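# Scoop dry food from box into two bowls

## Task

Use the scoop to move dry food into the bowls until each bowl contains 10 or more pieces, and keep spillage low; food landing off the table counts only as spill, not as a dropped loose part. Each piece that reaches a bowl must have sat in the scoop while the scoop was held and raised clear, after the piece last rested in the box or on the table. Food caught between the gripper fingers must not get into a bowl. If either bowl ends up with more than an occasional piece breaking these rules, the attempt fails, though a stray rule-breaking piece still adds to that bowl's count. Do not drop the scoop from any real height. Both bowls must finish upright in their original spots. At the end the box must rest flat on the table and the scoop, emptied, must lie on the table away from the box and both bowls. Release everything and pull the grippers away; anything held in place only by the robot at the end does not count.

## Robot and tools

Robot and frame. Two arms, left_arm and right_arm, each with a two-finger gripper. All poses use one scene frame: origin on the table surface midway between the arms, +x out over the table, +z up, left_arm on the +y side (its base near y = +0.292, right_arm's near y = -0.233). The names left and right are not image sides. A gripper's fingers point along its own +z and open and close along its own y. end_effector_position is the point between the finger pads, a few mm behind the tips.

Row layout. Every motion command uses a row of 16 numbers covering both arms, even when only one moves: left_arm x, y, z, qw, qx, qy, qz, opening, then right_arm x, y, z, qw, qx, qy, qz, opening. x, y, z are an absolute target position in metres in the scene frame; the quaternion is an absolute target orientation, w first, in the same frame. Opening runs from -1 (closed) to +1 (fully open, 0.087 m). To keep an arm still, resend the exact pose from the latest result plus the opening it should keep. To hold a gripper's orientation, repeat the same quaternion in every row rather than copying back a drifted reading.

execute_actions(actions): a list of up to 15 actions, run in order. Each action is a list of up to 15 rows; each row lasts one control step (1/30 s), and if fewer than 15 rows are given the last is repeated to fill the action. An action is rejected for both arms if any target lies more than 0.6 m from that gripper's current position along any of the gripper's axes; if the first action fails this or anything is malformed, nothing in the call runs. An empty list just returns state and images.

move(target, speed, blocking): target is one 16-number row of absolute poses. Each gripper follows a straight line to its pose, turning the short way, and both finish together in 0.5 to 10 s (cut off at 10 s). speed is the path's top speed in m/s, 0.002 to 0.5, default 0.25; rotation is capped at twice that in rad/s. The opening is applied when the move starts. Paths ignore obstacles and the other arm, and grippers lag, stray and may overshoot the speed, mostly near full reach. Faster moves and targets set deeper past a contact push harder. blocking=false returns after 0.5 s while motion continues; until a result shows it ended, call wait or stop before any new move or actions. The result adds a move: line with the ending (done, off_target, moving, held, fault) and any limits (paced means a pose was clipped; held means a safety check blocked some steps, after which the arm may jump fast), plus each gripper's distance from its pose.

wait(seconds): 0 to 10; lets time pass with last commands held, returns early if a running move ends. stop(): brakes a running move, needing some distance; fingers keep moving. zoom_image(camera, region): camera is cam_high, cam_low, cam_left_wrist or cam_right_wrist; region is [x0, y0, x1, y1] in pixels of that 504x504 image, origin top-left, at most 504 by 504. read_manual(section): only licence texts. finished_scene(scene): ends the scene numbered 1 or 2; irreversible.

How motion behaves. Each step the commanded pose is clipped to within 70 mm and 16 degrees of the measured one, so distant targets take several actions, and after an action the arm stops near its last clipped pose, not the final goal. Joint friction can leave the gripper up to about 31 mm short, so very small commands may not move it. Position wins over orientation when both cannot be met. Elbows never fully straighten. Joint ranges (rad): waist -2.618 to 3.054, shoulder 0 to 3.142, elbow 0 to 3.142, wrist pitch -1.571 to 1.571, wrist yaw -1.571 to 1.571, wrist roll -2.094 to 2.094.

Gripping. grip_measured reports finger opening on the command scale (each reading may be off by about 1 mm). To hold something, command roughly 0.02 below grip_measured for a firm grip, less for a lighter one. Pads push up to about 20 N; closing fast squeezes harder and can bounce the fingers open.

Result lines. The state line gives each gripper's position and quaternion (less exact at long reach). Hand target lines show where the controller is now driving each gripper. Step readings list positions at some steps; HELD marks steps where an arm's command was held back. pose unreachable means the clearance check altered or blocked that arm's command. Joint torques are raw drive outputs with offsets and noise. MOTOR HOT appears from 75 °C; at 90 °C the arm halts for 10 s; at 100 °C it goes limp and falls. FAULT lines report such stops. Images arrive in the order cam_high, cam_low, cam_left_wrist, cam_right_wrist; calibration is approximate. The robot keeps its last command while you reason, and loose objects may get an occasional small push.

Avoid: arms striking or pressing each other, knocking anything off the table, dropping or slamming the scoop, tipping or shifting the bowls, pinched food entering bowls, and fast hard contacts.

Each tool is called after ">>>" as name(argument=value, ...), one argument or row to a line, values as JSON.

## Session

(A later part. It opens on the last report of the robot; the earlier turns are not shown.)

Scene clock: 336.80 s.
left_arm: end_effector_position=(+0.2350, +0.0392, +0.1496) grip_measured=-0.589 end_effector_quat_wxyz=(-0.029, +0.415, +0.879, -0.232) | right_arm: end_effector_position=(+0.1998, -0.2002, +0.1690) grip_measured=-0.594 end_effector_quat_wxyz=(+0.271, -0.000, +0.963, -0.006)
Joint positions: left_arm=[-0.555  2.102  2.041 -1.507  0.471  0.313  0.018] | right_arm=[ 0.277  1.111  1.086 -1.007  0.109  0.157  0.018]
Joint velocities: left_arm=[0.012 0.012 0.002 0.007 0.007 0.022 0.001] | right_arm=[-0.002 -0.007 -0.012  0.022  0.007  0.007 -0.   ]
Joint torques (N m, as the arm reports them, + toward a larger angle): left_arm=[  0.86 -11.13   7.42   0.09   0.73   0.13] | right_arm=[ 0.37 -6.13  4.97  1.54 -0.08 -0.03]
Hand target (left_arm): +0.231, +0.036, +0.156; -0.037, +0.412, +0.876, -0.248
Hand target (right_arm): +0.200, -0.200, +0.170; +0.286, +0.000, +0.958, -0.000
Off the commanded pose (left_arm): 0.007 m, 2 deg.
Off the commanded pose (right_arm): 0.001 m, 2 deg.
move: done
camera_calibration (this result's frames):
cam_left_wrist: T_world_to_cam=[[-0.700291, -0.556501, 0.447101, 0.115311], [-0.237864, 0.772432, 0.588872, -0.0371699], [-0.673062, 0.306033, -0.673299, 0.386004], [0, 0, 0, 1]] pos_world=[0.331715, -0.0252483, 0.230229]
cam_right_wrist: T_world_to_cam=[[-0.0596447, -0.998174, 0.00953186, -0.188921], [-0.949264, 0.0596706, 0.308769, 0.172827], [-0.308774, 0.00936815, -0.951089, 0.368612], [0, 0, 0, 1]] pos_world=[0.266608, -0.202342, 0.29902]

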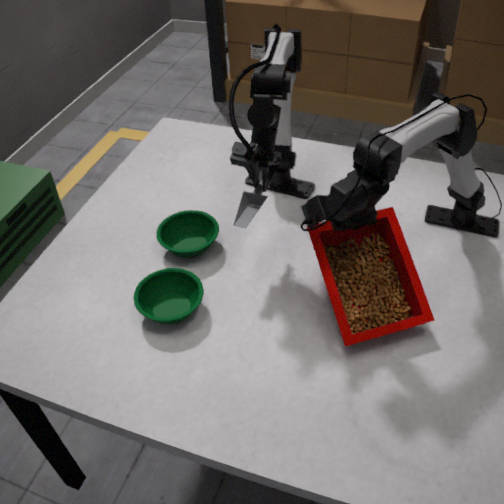

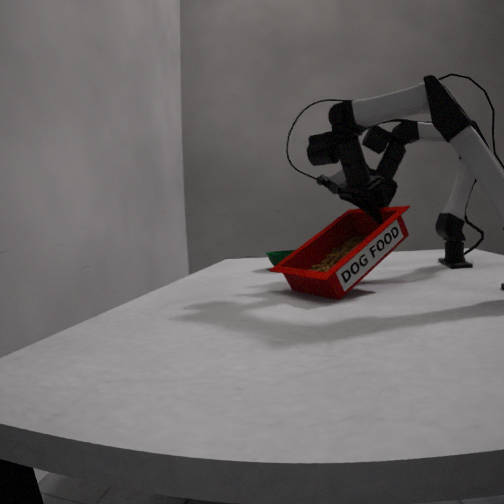

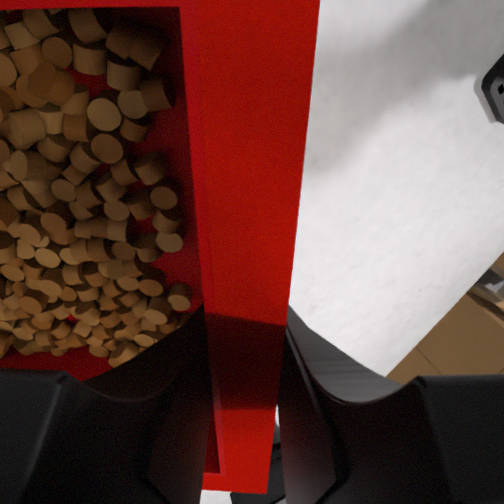

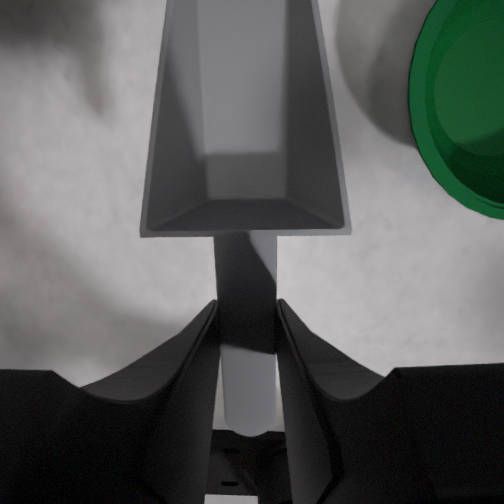

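>>> wait(
  seconds=0.5,
)

>>> zoom_image(
  camera="cam_high",
  region=[280, 180, 450, 350],
)

Scene clock: 343.20 s.
left_arm: end_effector_position=(+0.2346, +0.0394, +0.1498) grip_measured=-0.589 end_effector_quat_wxyz=(-0.029, +0.416, +0.879, -0.232) | right_arm: end_effector_position=(+0.1998, -0.2002, +0.1690) grip_measured=-0.594 end_effector_quat_wxyz=(+0.271, -0.000, +0.963, -0.006)
Joint positions: left_arm=[-0.555  2.102  2.041 -1.509  0.472  0.315  0.018] | right_arm=[ 0.277  1.111  1.086 -1.007  0.109  0.157  0.018]
Joint velocities: left_arm=[ 0.012  0.007 -0.007  0.007 -0.037 -0.11   0.   ] | right_arm=[-0.007  0.002  0.002  0.007 -0.051 -0.022 -0.   ]
Joint torques (N m, as the arm reports them, + toward a larger angle): left_arm=[  0.81 -11.18   7.07   0.12   0.7    0.12] | right_arm=[ 0.34 -6.13  4.87  1.51 -0.05  0.  ]
Hand target (left_arm): +0.231, +0.036, +0.156; -0.037, +0.412, +0.876, -0.248
Hand target (right_arm): +0.200, -0.200, +0.170; +0.286, +0.000, +0.958, -0.000
Off the commanded pose (left_arm): 0.007 m, 2 deg.
Off the commanded pose (right_arm): 0.001 m, 2 deg.
wait: 0.50 s; at rest from the start
camera_calibration (this result's frames):
cam_left_wrist: T_world_to_cam=[[-0.701169, -0.554714, 0.447946, 0.115091], [-0.235439, 0.773152, 0.588901, -0.0381256], [-0.673002, 0.307455, -0.672711, 0.385643], [0, 0, 0, 1]] pos_world=[0.33126, -0.0252484, 0.230324]
cam_right_wrist: T_world_to_cam=[[-0.0596447, -0.998174, 0.00953186, -0.188921], [-0.949264, 0.0596706, 0.308769, 0.172827], [-0.308774, 0.00936815, -0.951089, 0.368612], [0, 0, 0, 1]] pos_world=[0.266608, -0.202342, 0.29902]

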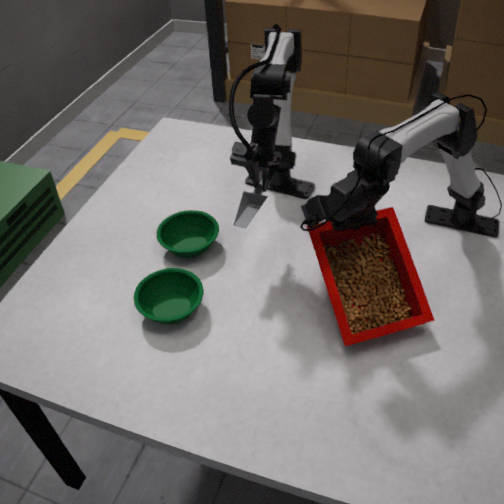

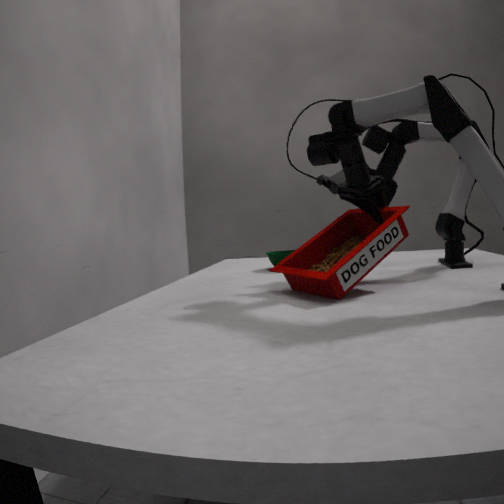

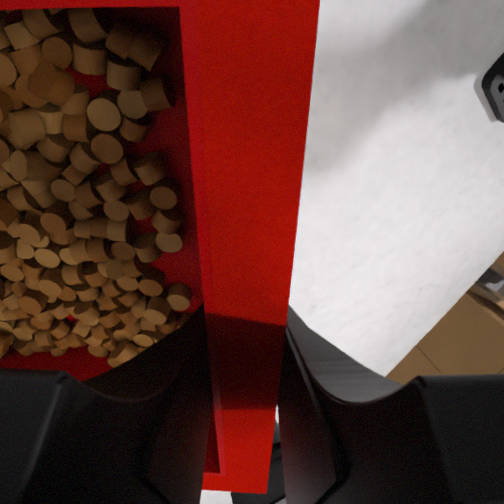

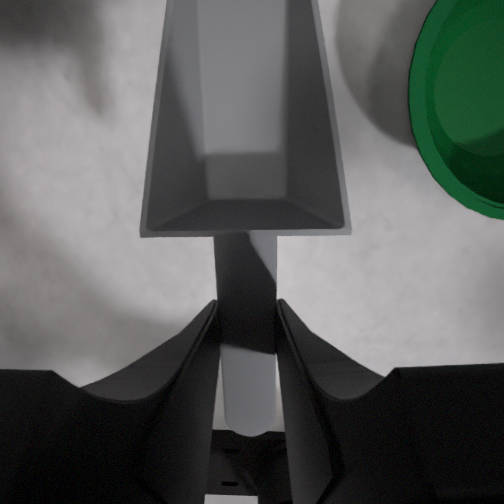

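Region (280, 180, 450, 350) of cam_high's 504x504 image, scaled by 2.965, with more detail than that image has.

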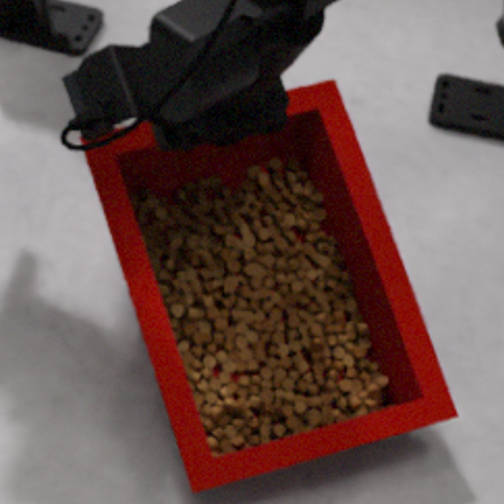

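>>> move(
  target=[0.228,0.040,0.188,-0.0848,0.3923,0.8524,-0.3354,-0.62, 0.2,-0.2,0.17,0.286,0.0,0.958,0.0,-0.62],
  speed=0.06,
)

>>> zoom_image(
  camera="cam_high",
  region=[280, 180, 450, 350],
)

Scene clock: 362.20 s.
left_arm: end_effector_position=(+0.2375, +0.0446, +0.1750) grip_measured=-0.582 end_effector_quat_wxyz=(-0.023, +0.388, +0.868, -0.309) | right_arm: end_effector_position=(+0.1997, -0.2002, +0.1689) grip_measured=-0.594 end_effector_quat_wxyz=(+0.271, -0.000, +0.963, -0.006)
Joint positions: left_arm=[-0.474  2.086  2.069 -1.559  0.629  0.355  0.018] | right_arm=[ 0.277  1.111  1.086 -1.008  0.109  0.157  0.018]
Joint velocities: left_arm=[-0.017  0.002  0.002 -0.022  0.007 -0.007 -0.001] | right_arm=[ 0.002  0.002  0.012 -0.037  0.007 -0.125 -0.001]
Joint torques (N m, as the arm reports them, + toward a larger angle): left_arm=[  1.01 -13.79   4.63   0.31   1.08   0.01] | right_arm=[ 0.35 -6.12  4.96  1.48 -0.07 -0.01]
Hand target (left_arm): +0.228, +0.040, +0.188; -0.027, +0.376, +0.861, -0.341
Hand target (right_arm): +0.200, -0.200, +0.170; +0.286, +0.000, +0.958, -0.000
Off the commanded pose (left_arm): 0.017 m, 8 deg.
Off the commanded pose (right_arm): 0.001 m, 2 deg.
joint sent to its limit (left arm) — the command would take joint 4 (wrist pitch) past its lower limit, so that joint was sent only as far as its limit.
move: off_target (left_arm)
camera_calibration (this result's frames):
cam_left_wrist: T_world_to_cam=[[-0.641533, -0.513885, 0.569524, 0.0714678], [-0.238763, 0.83933, 0.488382, -0.0409159], [-0.728991, 0.177332, -0.661154, 0.420031], [0, 0, 0, 1]] pos_world=[0.342279, -0.00341666, 0.256985]
cam_right_wrist: T_world_to_cam=[[-0.0596411, -0.998173, 0.00962529, -0.188959], [-0.949148, 0.0596926, 0.30912, 0.172677], [-0.30913, 0.00930043, -0.950974, 0.368589], [0, 0, 0, 1]] pos_world=[0.266568, -0.202349, 0.29896]

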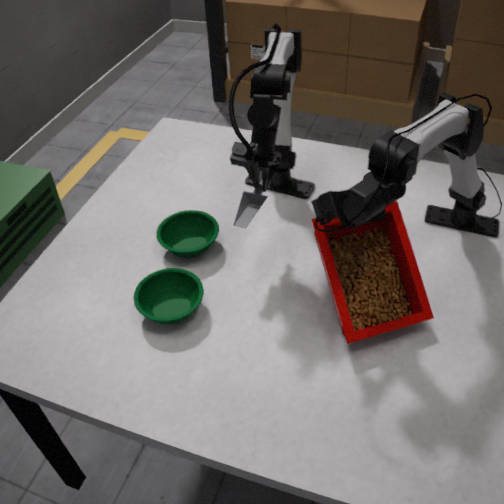

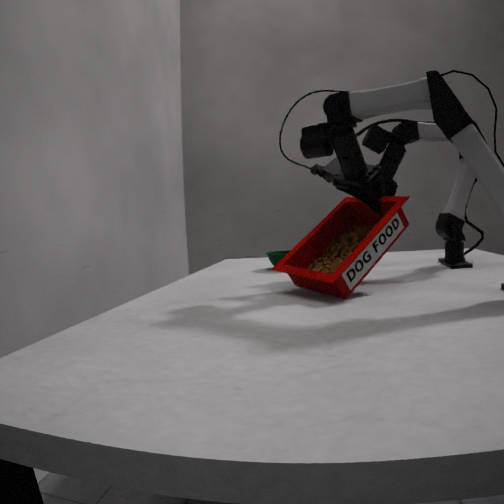

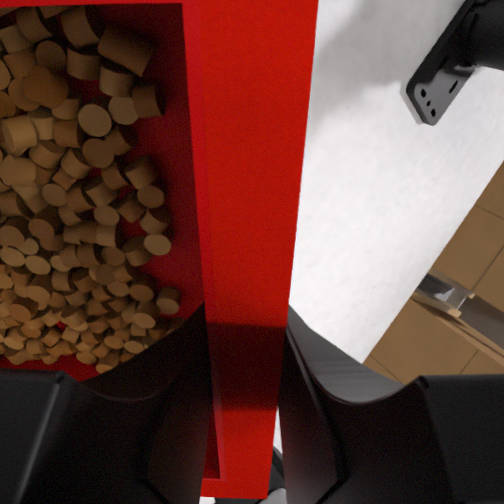

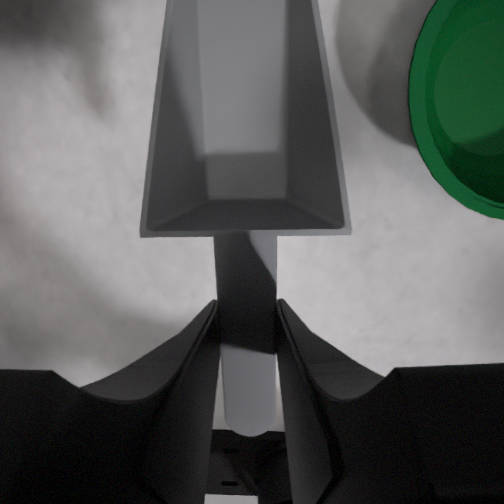

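Region (280, 180, 450, 350) of cam_high's 504x504 image, scaled by 2.965, with more detail than that image has.

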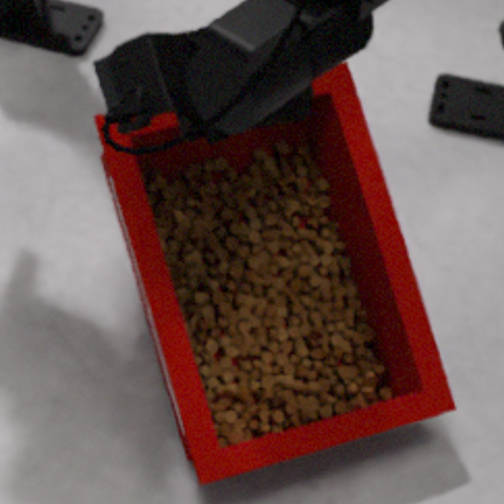

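>>> execute_actions(
  actions=[
    [[0.232,0.042,0.20,-0.027,0.376,0.861,-0.341,-0.62,0.2,-0.2,0.17,0.286,0,0.958,0,-0.62],[0.232,0.042,0.20,-0.027,0.376,0.861,-0.341,-0.62,0.2,-0.2,0.17,0.286,0,0.958,0,-0.62],[0.232,0.042,0.20,-0.027,0.376,0.861,-0.341,-0.62,0.2,-0.2,0.17,0.286,0,0.958,0,-0.62],[0.232,0.042,0.20,-0.027,0.376,0.861,-0.341,-0.62,0.2,-0.2,0.17,0.286,0,0.958,0,-0.62],[0.232,0.042,0.16,-0.027,0.376,0.861,-0.341,-0.62,0.2,-0.2,0.17,0.286,0,0.958,0,-0.62],[0.232,0.042,0.16,-0.027,0.376,0.861,-0.341,-0.62,0.2,-0.2,0.17,0.286,0,0.958,0,-0.62],[0.232,0.042,0.16,-0.027,0.376,0.861,-0.341,-0.62,0.2,-0.2,0.17,0.286,0,0.958,0,-0.62],[0.232,0.042,0.16,-0.027,0.376,0.861,-0.341,-0.62,0.2,-0.2,0.17,0.286,0,0.958,0,-0.62],[0.232,0.042,0.20,-0.027,0.376,0.861,-0.341,-0.62,0.2,-0.2,0.17,0.286,0,0.958,0,-0.62],[0.232,0.042,0.20,-0.027,0.376,0.861,-0.341,-0.62,0.2,-0.2,0.17,0.286,0,0.958,0,-0.62],[0.232,0.042,0.20,-0.027,0.376,0.861,-0.341,-0.62,0.2,-0.2,0.17,0.286,0,0.958,0,-0.62],[0.232,0.042,0.20,-0.027,0.376,0.861,-0.341,-0.62,0.2,-0.2,0.17,0.286,0,0.958,0,-0.62],[0.232,0.042,0.16,-0.027,0.376,0.861,-0.341,-0.62,0.2,-0.2,0.17,0.286,0,0.958,0,-0.62],[0.232,0.042,0.16,-0.027,0.376,0.861,-0.341,-0.62,0.2,-0.2,0.17,0.286,0,0.958,0,-0.62],[0.232,0.042,0.16,-0.027,0.376,0.861,-0.341,-0.62,0.2,-0.2,0.17,0.286,0,0.958,0,-0.62]],
    [[0.232,0.042,0.16,-0.027,0.376,0.861,-0.341,-0.62,0.2,-0.2,0.17,0.286,0,0.958,0,-0.62],[0.232,0.042,0.20,-0.027,0.376,0.861,-0.341,-0.62,0.2,-0.2,0.17,0.286,0,0.958,0,-0.62],[0.232,0.042,0.20,-0.027,0.376,0.861,-0.341,-0.62,0.2,-0.2,0.17,0.286,0,0.958,0,-0.62],[0.232,0.042,0.20,-0.027,0.376,0.861,-0.341,-0.62,0.2,-0.2,0.17,0.286,0,0.958,0,-0.62],[0.232,0.042,0.20,-0.027,0.376,0.861,-0.341,-0.62,0.2,-0.2,0.17,0.286,0,0.958,0,-0.62],[0.232,0.042,0.16,-0.027,0.376,0.861,-0.341,-0.62,0.2,-0.2,0.17,0.286,0,0.958,0,-0.62],[0.232,0.042,0.16,-0.027,0.376,0.861,-0.341,-0.62,0.2,-0.2,0.17,0.286,0,0.958,0,-0.62],[0.232,0.042,0.16,-0.027,0.376,0.861,-0.341,-0.62,0.2,-0.2,0.17,0.286,0,0.958,0,-0.62],[0.232,0.042,0.16,-0.027,0.376,0.861,-0.341,-0.62,0.2,-0.2,0.17,0.286,0,0.958,0,-0.62],[0.232,0.042,0.19,-0.027,0.376,0.861,-0.341,-0.62,0.2,-0.2,0.17,0.286,0,0.958,0,-0.62]],
  ],
)

>>> zoom_image(
  camera="cam_high",
  region=[280, 180, 450, 350],
)

Scene clock: 408.33 s.
left_arm: end_effector_position=(+0.2357, +0.0426, +0.1820) grip_measured=-0.598 end_effector_quat_wxyz=(-0.012, +0.383, +0.861, -0.333) | right_arm: end_effector_position=(+0.1998, -0.2002, +0.1690) grip_measured=-0.594 end_effector_quat_wxyz=(+0.271, -0.000, +0.963, -0.006)
Joint positions: left_arm=[-0.46   2.057  2.037 -1.536  0.68   0.358  0.018] | right_arm=[ 0.277  1.111  1.086 -1.007  0.109  0.157  0.018]
Joint velocities: left_arm=[ 0.007 -0.002  0.022 -0.139  0.051  0.037 -0.   ] | right_arm=[-0.002  0.002 -0.007  0.007 -0.037 -0.051  0.001]
Joint torques (N m, as the arm reports them, + toward a larger angle): left_arm=[  0.7  -10.93   7.27   0.32   0.57   0.03] | right_arm=[ 0.36 -6.24  4.87  1.52 -0.06 -0.02]
Hand target (left_arm): +0.232, +0.042, +0.190; -0.020, +0.374, +0.862, -0.342
Hand target (right_arm): +0.200, -0.200, +0.170; +0.286, +0.000, +0.958, -0.000
Off the commanded pose (left_arm): 0.009 m, 2 deg.
Off the commanded pose (right_arm): 0.001 m, 2 deg.
joint sent to its limit (left arm) — the command would take joint 4 (wrist pitch) past its lower limit, so that joint was sent only as far as its limit.
Step readings (end_effector_position; steps 1 to 15: 1st action; 16 to 30: 2nd action):
0: left_arm (+0.2375, +0.0446, +0.1750) | right_arm (+0.1997, -0.2002, +0.1689)
1: left_arm (+0.2377, +0.0450, +0.1756) | right_arm (+0.1997, -0.2002, +0.1689)
2: left_arm (+0.2379, +0.0454, +0.1765) | right_arm (+0.1997, -0.2002, +0.1689)
4: left_arm (+0.2383, +0.0464, +0.1800) | right_arm (+0.1997, -0.2002, +0.1689)
8: left_arm (+0.2327, +0.0453, +0.1704) | right_arm (+0.1997, -0.2002, +0.1689)
15: left_arm (+0.2332, +0.0432, +0.1747) | right_arm (+0.1997, -0.2002, +0.1689)
16: left_arm (+0.2326, +0.0424, +0.1727) | right_arm (+0.1997, -0.2002, +0.1689)
17: left_arm (+0.2329, +0.0424, +0.1740) | right_arm (+0.1997, -0.2002, +0.1689)
19: left_arm (+0.2368, +0.0426, +0.1798) | right_arm (+0.1997, -0.2002, +0.1689)
23: left_arm (+0.2331, +0.0421, +0.1763) | right_arm (+0.1997, -0.2002, +0.1689)
30: end_effector_position above
camera_calibration (this result's frames):
cam_left_wrist: T_world_to_cam=[[-0.634708, -0.488174, 0.599026, 0.0572203], [-0.246275, 0.862551, 0.441988, -0.0338676], [-0.732458, 0.133009, -0.667693, 0.427573], [0, 0, 0, 1]] pos_world=[0.341157, 0.000274933, 0.26618]
cam_right_wrist: T_world_to_cam=[[-0.0596447, -0.998174, 0.00953186, -0.188921], [-0.949264, 0.0596706, 0.308769, 0.172827], [-0.308774, 0.00936815, -0.951089, 0.368612], [0, 0, 0, 1]] pos_world=[0.266608, -0.202342, 0.29902]

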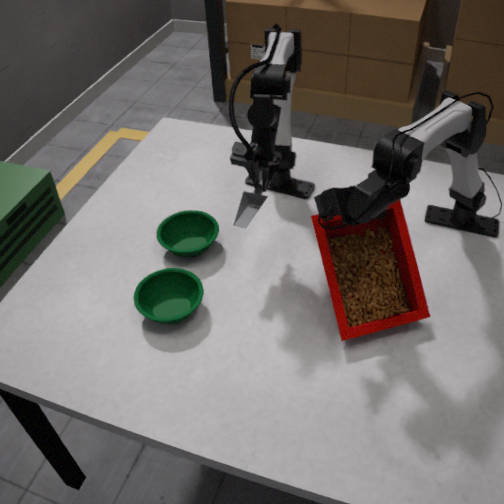

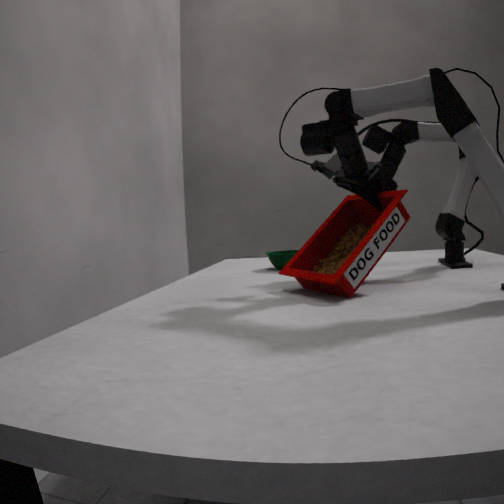

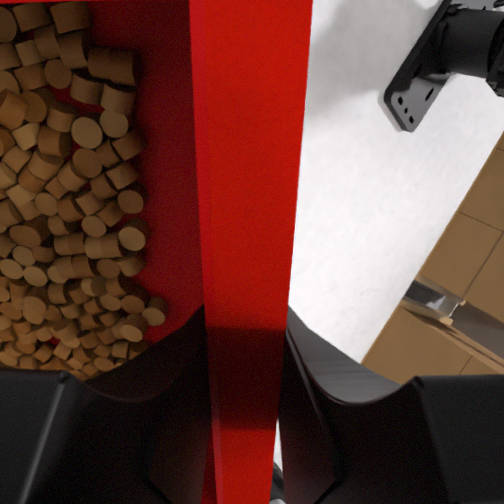

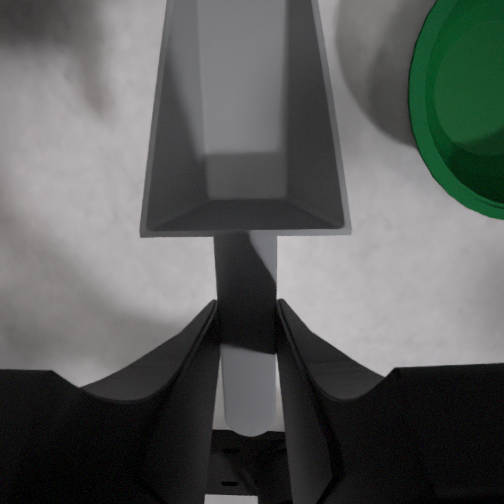

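Region (280, 180, 450, 350) of cam_high's 504x504 image, scaled by 2.965, with more detail than that image has.

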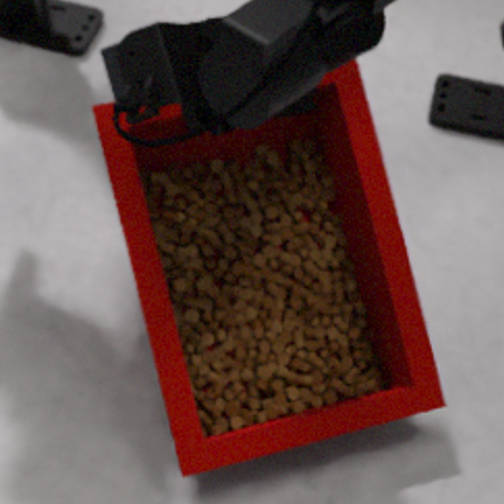

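>>> move(
  target=[0.236,0.046,0.208,-0.0524,0.3548,0.8445,-0.3982,-0.64, 0.2,-0.2,0.17,0.286,0.0,0.958,0.0,-0.62],
  speed=0.05,
)

>>> zoom_image(
  camera="cam_high",
  region=[280, 180, 450, 350],
)

Scene clock: 427.20 s.
left_arm: end_effector_position=(+0.2426, +0.0485, +0.1921) grip_measured=-0.595 end_effector_quat_wxyz=(-0.006, +0.355, +0.856, -0.377) | right_arm: end_effector_position=(+0.1997, -0.2002, +0.1689) grip_measured=-0.594 end_effector_quat_wxyz=(+0.270, -0.000, +0.963, -0.006)
Joint positions: left_arm=[-0.401  2.056  2.037 -1.548  0.772  0.37   0.018] | right_arm=[ 0.277  1.111  1.086 -1.008  0.109  0.157  0.018]
Joint velocities: left_arm=[-0.002  0.002  0.007  0.066 -0.037  0.022  0.   ] | right_arm=[ 0.002 -0.017 -0.002  0.037  0.037  0.051 -0.001]
Joint torques (N m, as the arm reports them, + toward a larger angle): left_arm=[  1.16 -13.24   5.89   0.28   0.94  -0.06] | right_arm=[ 0.42 -6.13  4.83  1.5  -0.06  0.01]
Hand target (left_arm): +0.236, +0.046, +0.208; -0.009, +0.339, +0.851, -0.401
Hand target (right_arm): +0.200, -0.200, +0.170; +0.286, +0.000, +0.958, -0.000
Off the commanded pose (left_arm): 0.017 m, 6 deg.
Off the commanded pose (right_arm): 0.001 m, 2 deg.
joint sent to its limit (left arm) — the command would take joint 4 (wrist pitch) past its lower limit, so that joint was sent only as far as its limit.
move: off_target (left_arm)
camera_calibration (this result's frames):
cam_left_wrist: T_world_to_cam=[[-0.583722, -0.466682, 0.664437, 0.0323945], [-0.272253, 0.883442, 0.381326, -0.0247512], [-0.764949, 0.0416933, -0.64274, 0.446165], [0, 0, 0, 1]] pos_world=[0.353465, 0.0183821, 0.274683]
cam_right_wrist: T_world_to_cam=[[-0.0596375, -0.998173, 0.00971873, -0.188997], [-0.949032, 0.0597146, 0.309472, 0.172527], [-0.309486, 0.00923272, -0.950859, 0.368567], [0, 0, 0, 1]] pos_world=[0.266529, -0.202356, 0.298899]

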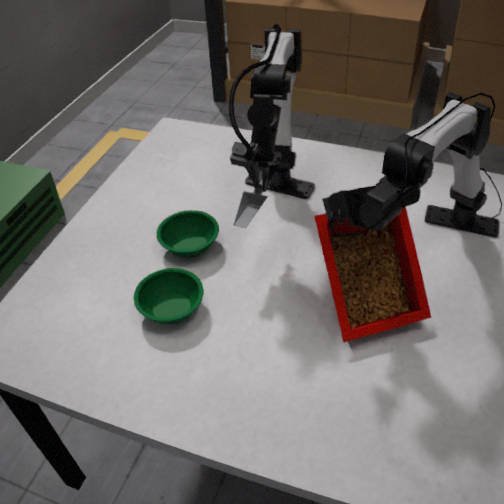

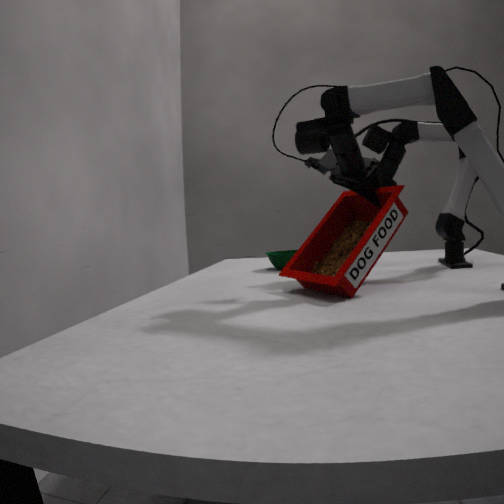

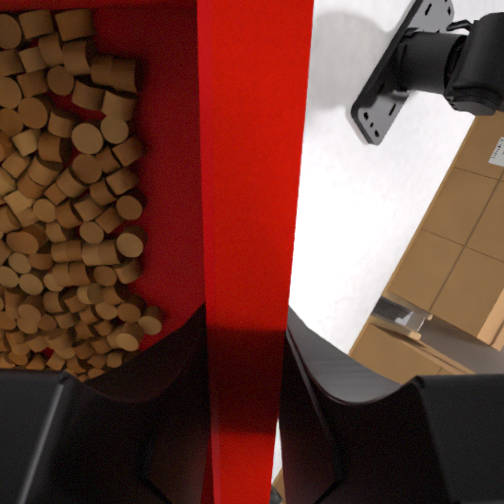

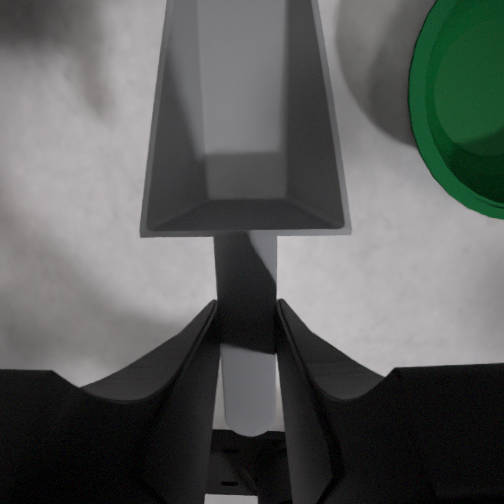

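Region (280, 180, 450, 350) of cam_high's 504x504 image, scaled by 2.965, with more detail than that image has.

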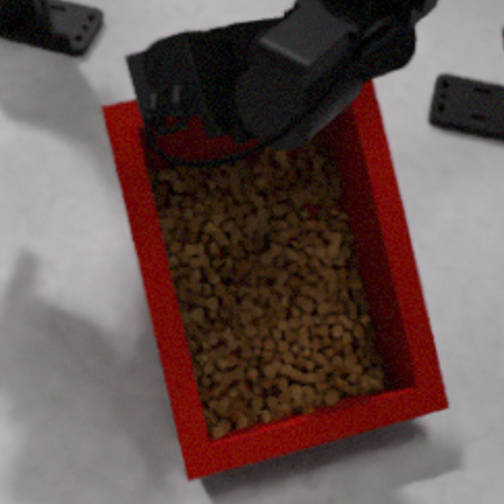

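>>> execute_actions(
  actions=[
    [[0.26,0.062,0.22,-0.009,0.339,0.851,-0.401,-0.64,0.2,-0.2,0.17,0.286,0,0.958,0,-0.62],[0.26,0.062,0.22,-0.009,0.339,0.851,-0.401,-0.64,0.2,-0.2,0.17,0.286,0,0.958,0,-0.62],[0.26,0.062,0.22,-0.009,0.339,0.851,-0.401,-0.64,0.2,-0.2,0.17,0.286,0,0.958,0,-0.62],[0.26,0.062,0.22,-0.009,0.339,0.851,-0.401,-0.64,0.2,-0.2,0.17,0.286,0,0.958,0,-0.62],[0.226,0.036,0.17,-0.009,0.339,0.851,-0.401,-0.64,0.2,-0.2,0.17,0.286,0,0.958,0,-0.62],[0.226,0.036,0.17,-0.009,0.339,0.851,-0.401,-0.64,0.2,-0.2,0.17,0.286,0,0.958,0,-0.62],[0.226,0.036,0.17,-0.009,0.339,0.851,-0.401,-0.64,0.2,-0.2,0.17,0.286,0,0.958,0,-0.62],[0.226,0.036,0.17,-0.009,0.339,0.851,-0.401,-0.64,0.2,-0.2,0.17,0.286,0,0.958,0,-0.62],[0.26,0.062,0.22,-0.009,0.339,0.851,-0.401,-0.64,0.2,-0.2,0.17,0.286,0,0.958,0,-0.62],[0.26,0.062,0.22,-0.009,0.339,0.851,-0.401,-0.64,0.2,-0.2,0.17,0.286,0,0.958,0,-0.62],[0.26,0.062,0.22,-0.009,0.339,0.851,-0.401,-0.64,0.2,-0.2,0.17,0.286,0,0.958,0,-0.62],[0.26,0.062,0.22,-0.009,0.339,0.851,-0.401,-0.64,0.2,-0.2,0.17,0.286,0,0.958,0,-0.62],[0.226,0.036,0.17,-0.009,0.339,0.851,-0.401,-0.64,0.2,-0.2,0.17,0.286,0,0.958,0,-0.62],[0.226,0.036,0.17,-0.009,0.339,0.851,-0.401,-0.64,0.2,-0.2,0.17,0.286,0,0.958,0,-0.62],[0.226,0.036,0.17,-0.009,0.339,0.851,-0.401,-0.64,0.2,-0.2,0.17,0.286,0,0.958,0,-0.62]],
    [[0.226,0.036,0.17,-0.009,0.339,0.851,-0.401,-0.64,0.2,-0.2,0.17,0.286,0,0.958,0,-0.62],[0.26,0.062,0.22,-0.009,0.339,0.851,-0.401,-0.64,0.2,-0.2,0.17,0.286,0,0.958,0,-0.62],[0.26,0.062,0.22,-0.009,0.339,0.851,-0.401,-0.64,0.2,-0.2,0.17,0.286,0,0.958,0,-0.62],[0.26,0.062,0.22,-0.009,0.339,0.851,-0.401,-0.64,0.2,-0.2,0.17,0.286,0,0.958,0,-0.62],[0.26,0.062,0.22,-0.009,0.339,0.851,-0.401,-0.64,0.2,-0.2,0.17,0.286,0,0.958,0,-0.62],[0.226,0.036,0.17,-0.009,0.339,0.851,-0.401,-0.64,0.2,-0.2,0.17,0.286,0,0.958,0,-0.62],[0.226,0.036,0.17,-0.009,0.339,0.851,-0.401,-0.64,0.2,-0.2,0.17,0.286,0,0.958,0,-0.62],[0.226,0.036,0.17,-0.009,0.339,0.851,-0.401,-0.64,0.2,-0.2,0.17,0.286,0,0.958,0,-0.62],[0.226,0.036,0.17,-0.009,0.339,0.851,-0.401,-0.64,0.2,-0.2,0.17,0.286,0,0.958,0,-0.62],[0.26,0.062,0.22,-0.009,0.339,0.851,-0.401,-0.64,0.2,-0.2,0.17,0.286,0,0.958,0,-0.62],[0.26,0.062,0.22,-0.009,0.339,0.851,-0.401,-0.64,0.2,-0.2,0.17,0.286,0,0.958,0,-0.62],[0.26,0.062,0.22,-0.009,0.339,0.851,-0.401,-0.64,0.2,-0.2,0.17,0.286,0,0.958,0,-0.62],[0.26,0.062,0.22,-0.009,0.339,0.851,-0.401,-0.64,0.2,-0.2,0.17,0.286,0,0.958,0,-0.62],[0.243,0.049,0.195,-0.009,0.339,0.851,-0.401,-0.64,0.2,-0.2,0.17,0.286,0,0.958,0,-0.62]],
  ],
)

>>> zoom_image(
  camera="cam_high",
  region=[280, 180, 450, 350],
)

Scene clock: 462.27 s.
left_arm: end_effector_position=(+0.2608, +0.0574, +0.2007) grip_measured=-0.616 end_effector_quat_wxyz=(+0.031, +0.337, +0.856, -0.390) | right_arm: end_effector_position=(+0.1998, -0.2002, +0.1690) grip_measured=-0.594 end_effector_quat_wxyz=(+0.271, -0.000, +0.963, -0.006)
Joint positions: left_arm=[-0.347  2.039  2.04  -1.507  0.802  0.363  0.017] | right_arm=[ 0.277  1.111  1.086 -1.007  0.109  0.157  0.018]
Joint velocities: left_arm=[ 0.007  0.002 -0.002 -0.139 -0.066  0.081  0.001] | right_arm=[ 0.002 -0.007  0.002 -0.022  0.022 -0.037  0.   ]
Joint torques (N m, as the arm reports them, + toward a larger angle): left_arm=[ -1.57 -10.01   4.43   0.3    0.74   0.09] | right_arm=[ 0.32 -6.13  5.02  1.5  -0.06 -0.02]
Hand target (left_arm): +0.244, +0.049, +0.196; -0.008, +0.338, +0.851, -0.400
Hand target (right_arm): +0.200, -0.200, +0.170; +0.286, +0.000, +0.958, -0.000
Off the commanded pose (left_arm): 0.020 m, 5 deg.
Off the commanded pose (right_arm): 0.001 m, 2 deg.
Step readings (end_effector_position; steps 1 to 15: 1st action; 16 to 30: 2nd action):
0: left_arm (+0.2426, +0.0485, +0.1921) | right_arm (+0.1997, -0.2002, +0.1689)
1: left_arm (+0.2442, +0.0499, +0.1935) | right_arm (+0.1997, -0.2002, +0.1689)
2: left_arm (+0.2472, +0.0516, +0.1958) | right_arm (+0.1997, -0.2002, +0.1689)
4: left_arm (+0.2559, +0.0580, +0.2009) | right_arm (+0.1997, -0.2002, +0.1689)
8: left_arm (+0.2389, +0.0512, +0.1789) | right_arm (+0.1998, -0.2002, +0.1690)
15: left_arm (+0.2468, +0.0545, +0.1889) | right_arm (+0.1998, -0.2002, +0.1690)
16: left_arm (+0.2400, +0.0507, +0.1830) | right_arm (+0.1998, -0.2002, +0.1690)
17: left_arm (+0.2386, +0.0491, +0.1832) | right_arm (+0.1998, -0.2002, +0.1690)
19: left_arm (+0.2505, +0.0496, +0.1933) | right_arm (+0.1998, -0.2002, +0.1690)
23: left_arm (+0.2472, +0.0535, +0.1879) | right_arm (+0.1998, -0.2002, +0.1690)
30: end_effector_position above
camera_calibration (this result's frames):
cam_left_wrist: T_world_to_cam=[[-0.583825, -0.468169, 0.6633, 0.0418205], [-0.337673, 0.882999, 0.326022, -0.00273843], [-0.738326, -0.0336388, -0.673604, 0.468771], [0, 0, 0, 1]] pos_world=[0.369597, 0.037766, 0.28892]
cam_right_wrist: T_world_to_cam=[[-0.0596447, -0.998174, 0.00953186, -0.188921], [-0.949264, 0.0596706, 0.308769, 0.172827], [-0.308774, 0.00936815, -0.951089, 0.368612], [0, 0, 0, 1]] pos_world=[0.266608, -0.202342, 0.29902]

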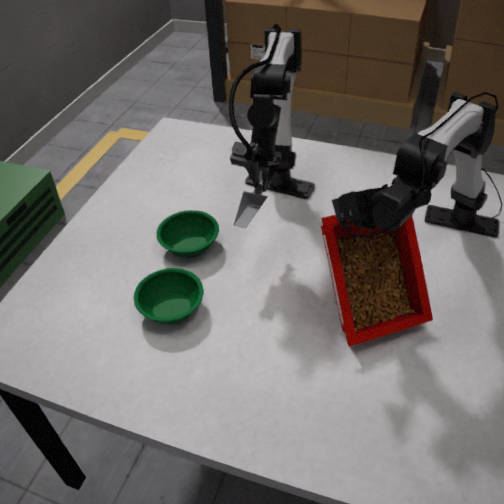

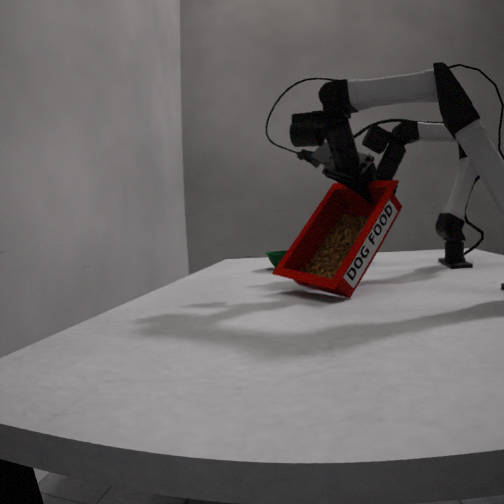

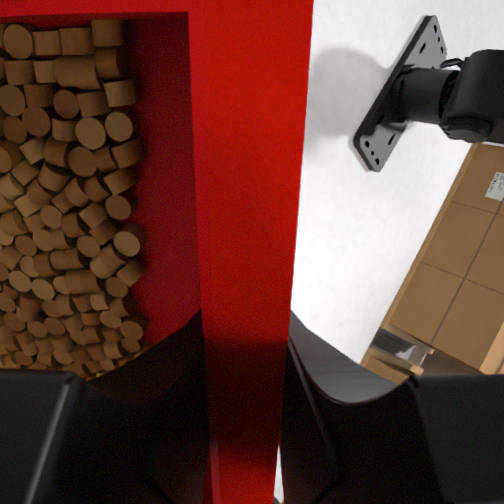

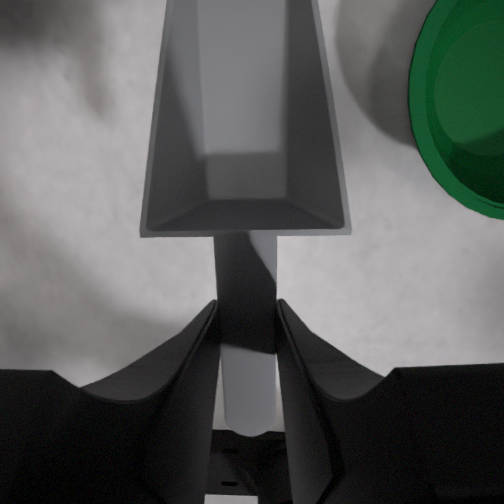

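Region (280, 180, 450, 350) of cam_high's 504x504 image, scaled by 2.965, with more detail than that image has.

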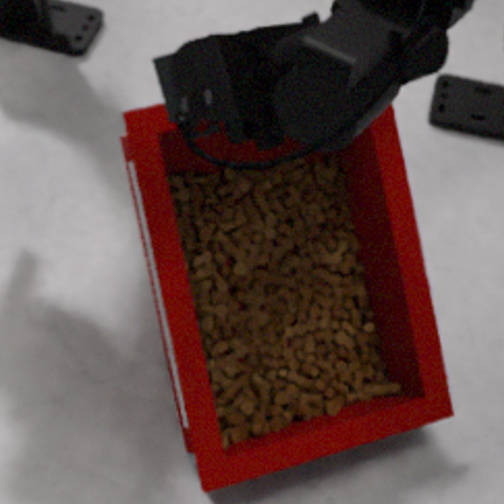

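>>> move(
  target=[0.196,0.012,0.128,-0.01,0.418,0.881,-0.218,-0.64, 0.2,-0.2,0.17,0.286,0.0,0.958,0.0,-0.62],
  speed=0.1,
)

>>> move(
  target=[0.167,-0.010,0.036,0.085,0.443,0.892,-0.038,-0.64, 0.2,-0.2,0.17,0.286,0.0,0.958,0.0,-0.62],
  speed=0.08,
)

Scene clock: 486.27 s.
left_arm: end_effector_position=(+0.2059, +0.0145, +0.1288) grip_measured=-0.605 end_effector_quat_wxyz=(+0.002, +0.419, +0.884, -0.206) | right_arm: end_effector_position=(+0.1997, -0.2002, +0.1689) grip_measured=-0.594 end_effector_quat_wxyz=(+0.270, -0.000, +0.963, -0.006)
Joint positions: left_arm=[-0.676  1.978  1.794 -1.277  0.401  0.174  0.017] | right_arm=[ 0.277  1.111  1.086 -1.008  0.109  0.157  0.018]
Joint velocities: left_arm=[-0.002  0.002 -0.007 -0.037  0.037 -0.022  0.   ] | right_arm=[-0.002 -0.017 -0.002  0.007  0.037 -0.007 -0.001]
Joint torques (N m, as the arm reports them, + toward a larger angle): left_arm=[  0.11 -12.24   3.75   0.67   0.56   0.06] | right_arm=[ 0.4  -6.18  4.94  1.51 -0.05 -0.03]
Hand target (left_arm): +0.196, +0.012, +0.128; -0.009, +0.418, +0.882, -0.216
Hand target (right_arm): +0.200, -0.200, +0.170; +0.286, +0.000, +0.958, -0.000
Off the commanded pose (left_arm): 0.010 m, 2 deg.
Off the commanded pose (right_arm): 0.001 m, 2 deg.
move: done
camera_calibration (this result's frames):
cam_left_wrist: T_world_to_cam=[[-0.72689, -0.572112, 0.379892, 0.104795], [-0.290001, 0.757141, 0.585352, -0.0013546], [-0.622519, 0.315318, -0.716271, 0.354989], [0, 0, 0, 1]] pos_world=[0.29677, -0.0509541, 0.215251]
cam_right_wrist: T_world_to_cam=[[-0.0596375, -0.998173, 0.00971873, -0.188997], [-0.949032, 0.0597146, 0.309472, 0.172527], [-0.309486, 0.00923272, -0.950859, 0.368567], [0, 0, 0, 1]] pos_world=[0.266529, -0.202356, 0.298899]

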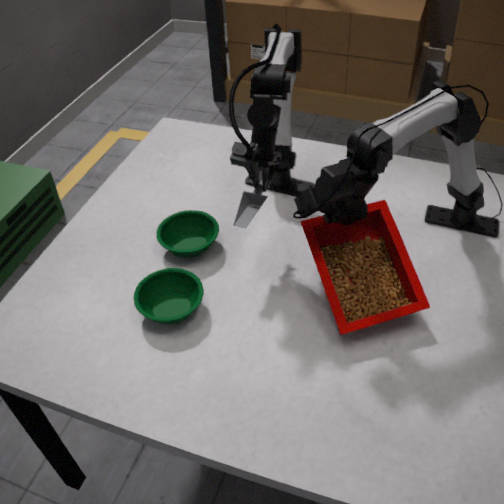

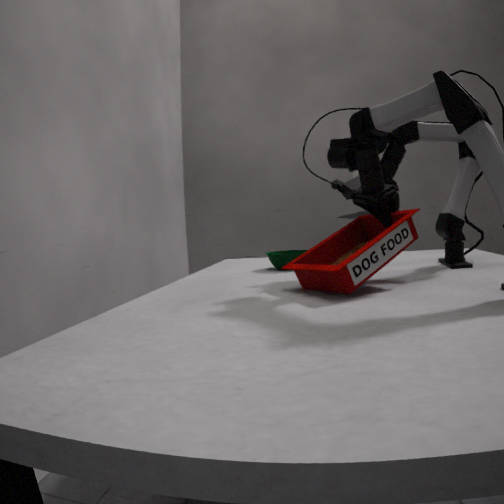

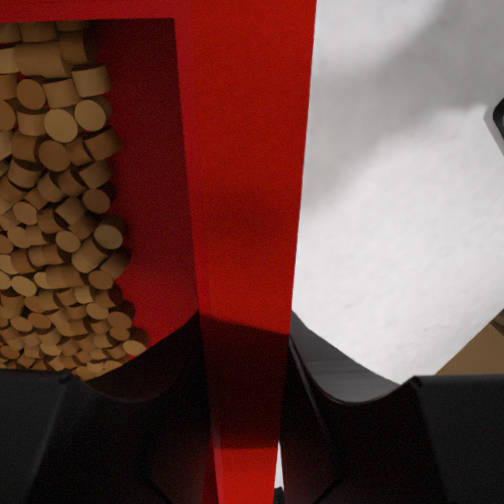

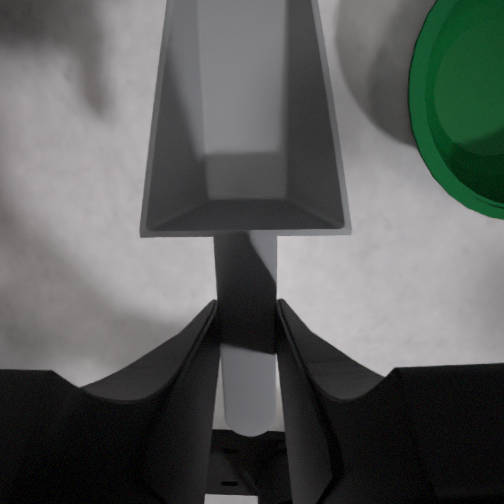

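Scene clock: 488.93 s.
left_arm: end_effector_position=(+0.1698, -0.0078, +0.0409) grip_measured=-0.609 end_effector_quat_wxyz=(+0.085, +0.446, +0.890, -0.037) | right_arm: end_effector_position=(+0.1997, -0.2002, +0.1689) grip_measured=-0.594 end_effector_quat_wxyz=(+0.271, -0.000, +0.963, -0.006)
Joint positions: left_arm=[-0.964  1.936  1.43  -0.88  -0.018 -0.047  0.017] | right_arm=[ 0.277  1.111  1.086 -1.008  0.109  0.157  0.018]
Joint velocities: left_arm=[-0.007 -0.007 -0.007 -0.007  0.066 -0.081  0.   ] | right_arm=[ 0.002 -0.002 -0.002 -0.007 -0.037 -0.007 -0.   ]
Joint torques (N m, as the arm reports them, + toward a larger angle): left_arm=[  0.02 -10.67   4.27   0.99   0.11  -0.06] | right_arm=[ 0.29 -6.15  4.99  1.48 -0.08  0.  ]
Hand target (left_arm): +0.167, -0.009, +0.036; +0.086, +0.443, +0.892, -0.037
Hand target (right_arm): +0.200, -0.200, +0.170; +0.286, +0.000, +0.958, -0.000
Off the commanded pose (left_arm): 0.006 m, 0 deg.
Off the commanded pose (right_arm): 0.001 m, 2 deg.
move: done
camera_calibration (this result's frames):
cam_left_wrist: T_world_to_cam=[[-0.790318, -0.612627, 0.0092888, 0.124788], [-0.470689, 0.616778, 0.630902, 0.0842255], [-0.392236, 0.494241, -0.775807, 0.241308], [0, 0, 0, 1]] pos_world=[0.232916, -0.094764, 0.132912]
cam_right_wrist: T_world_to_cam=[[-0.0596411, -0.998173, 0.00962529, -0.188959], [-0.949148, 0.0596926, 0.30912, 0.172677], [-0.30913, 0.00930043, -0.950974, 0.368589], [0, 0, 0, 1]] pos_world=[0.266568, -0.202349, 0.29896]

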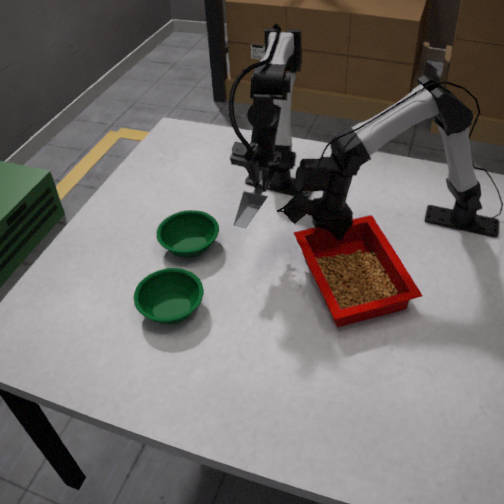

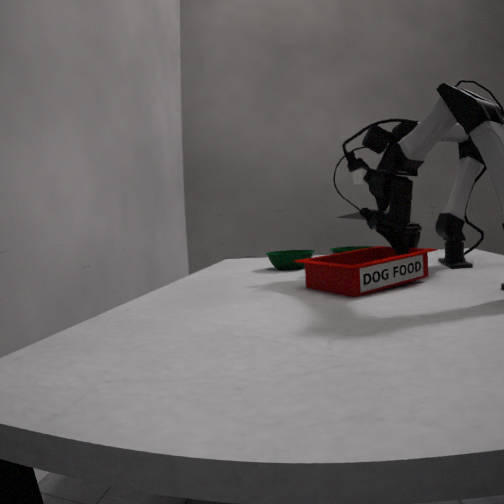

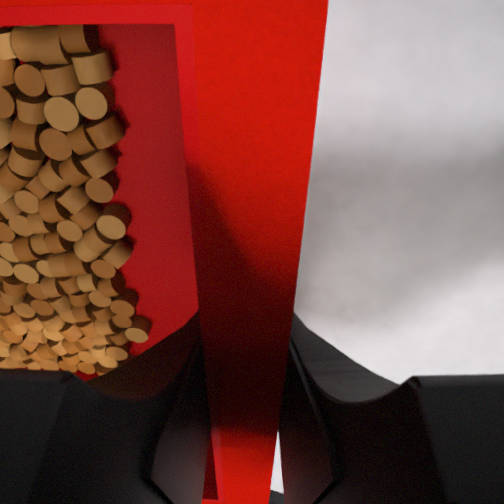

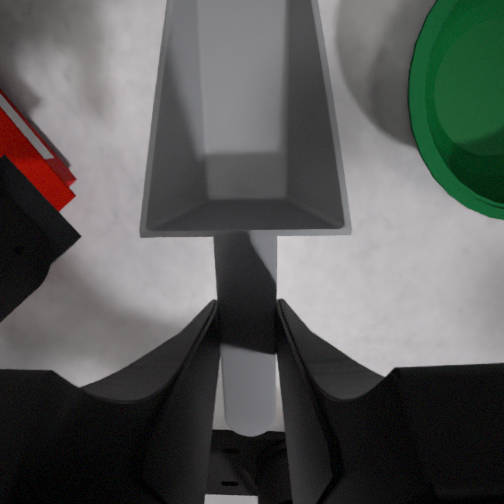

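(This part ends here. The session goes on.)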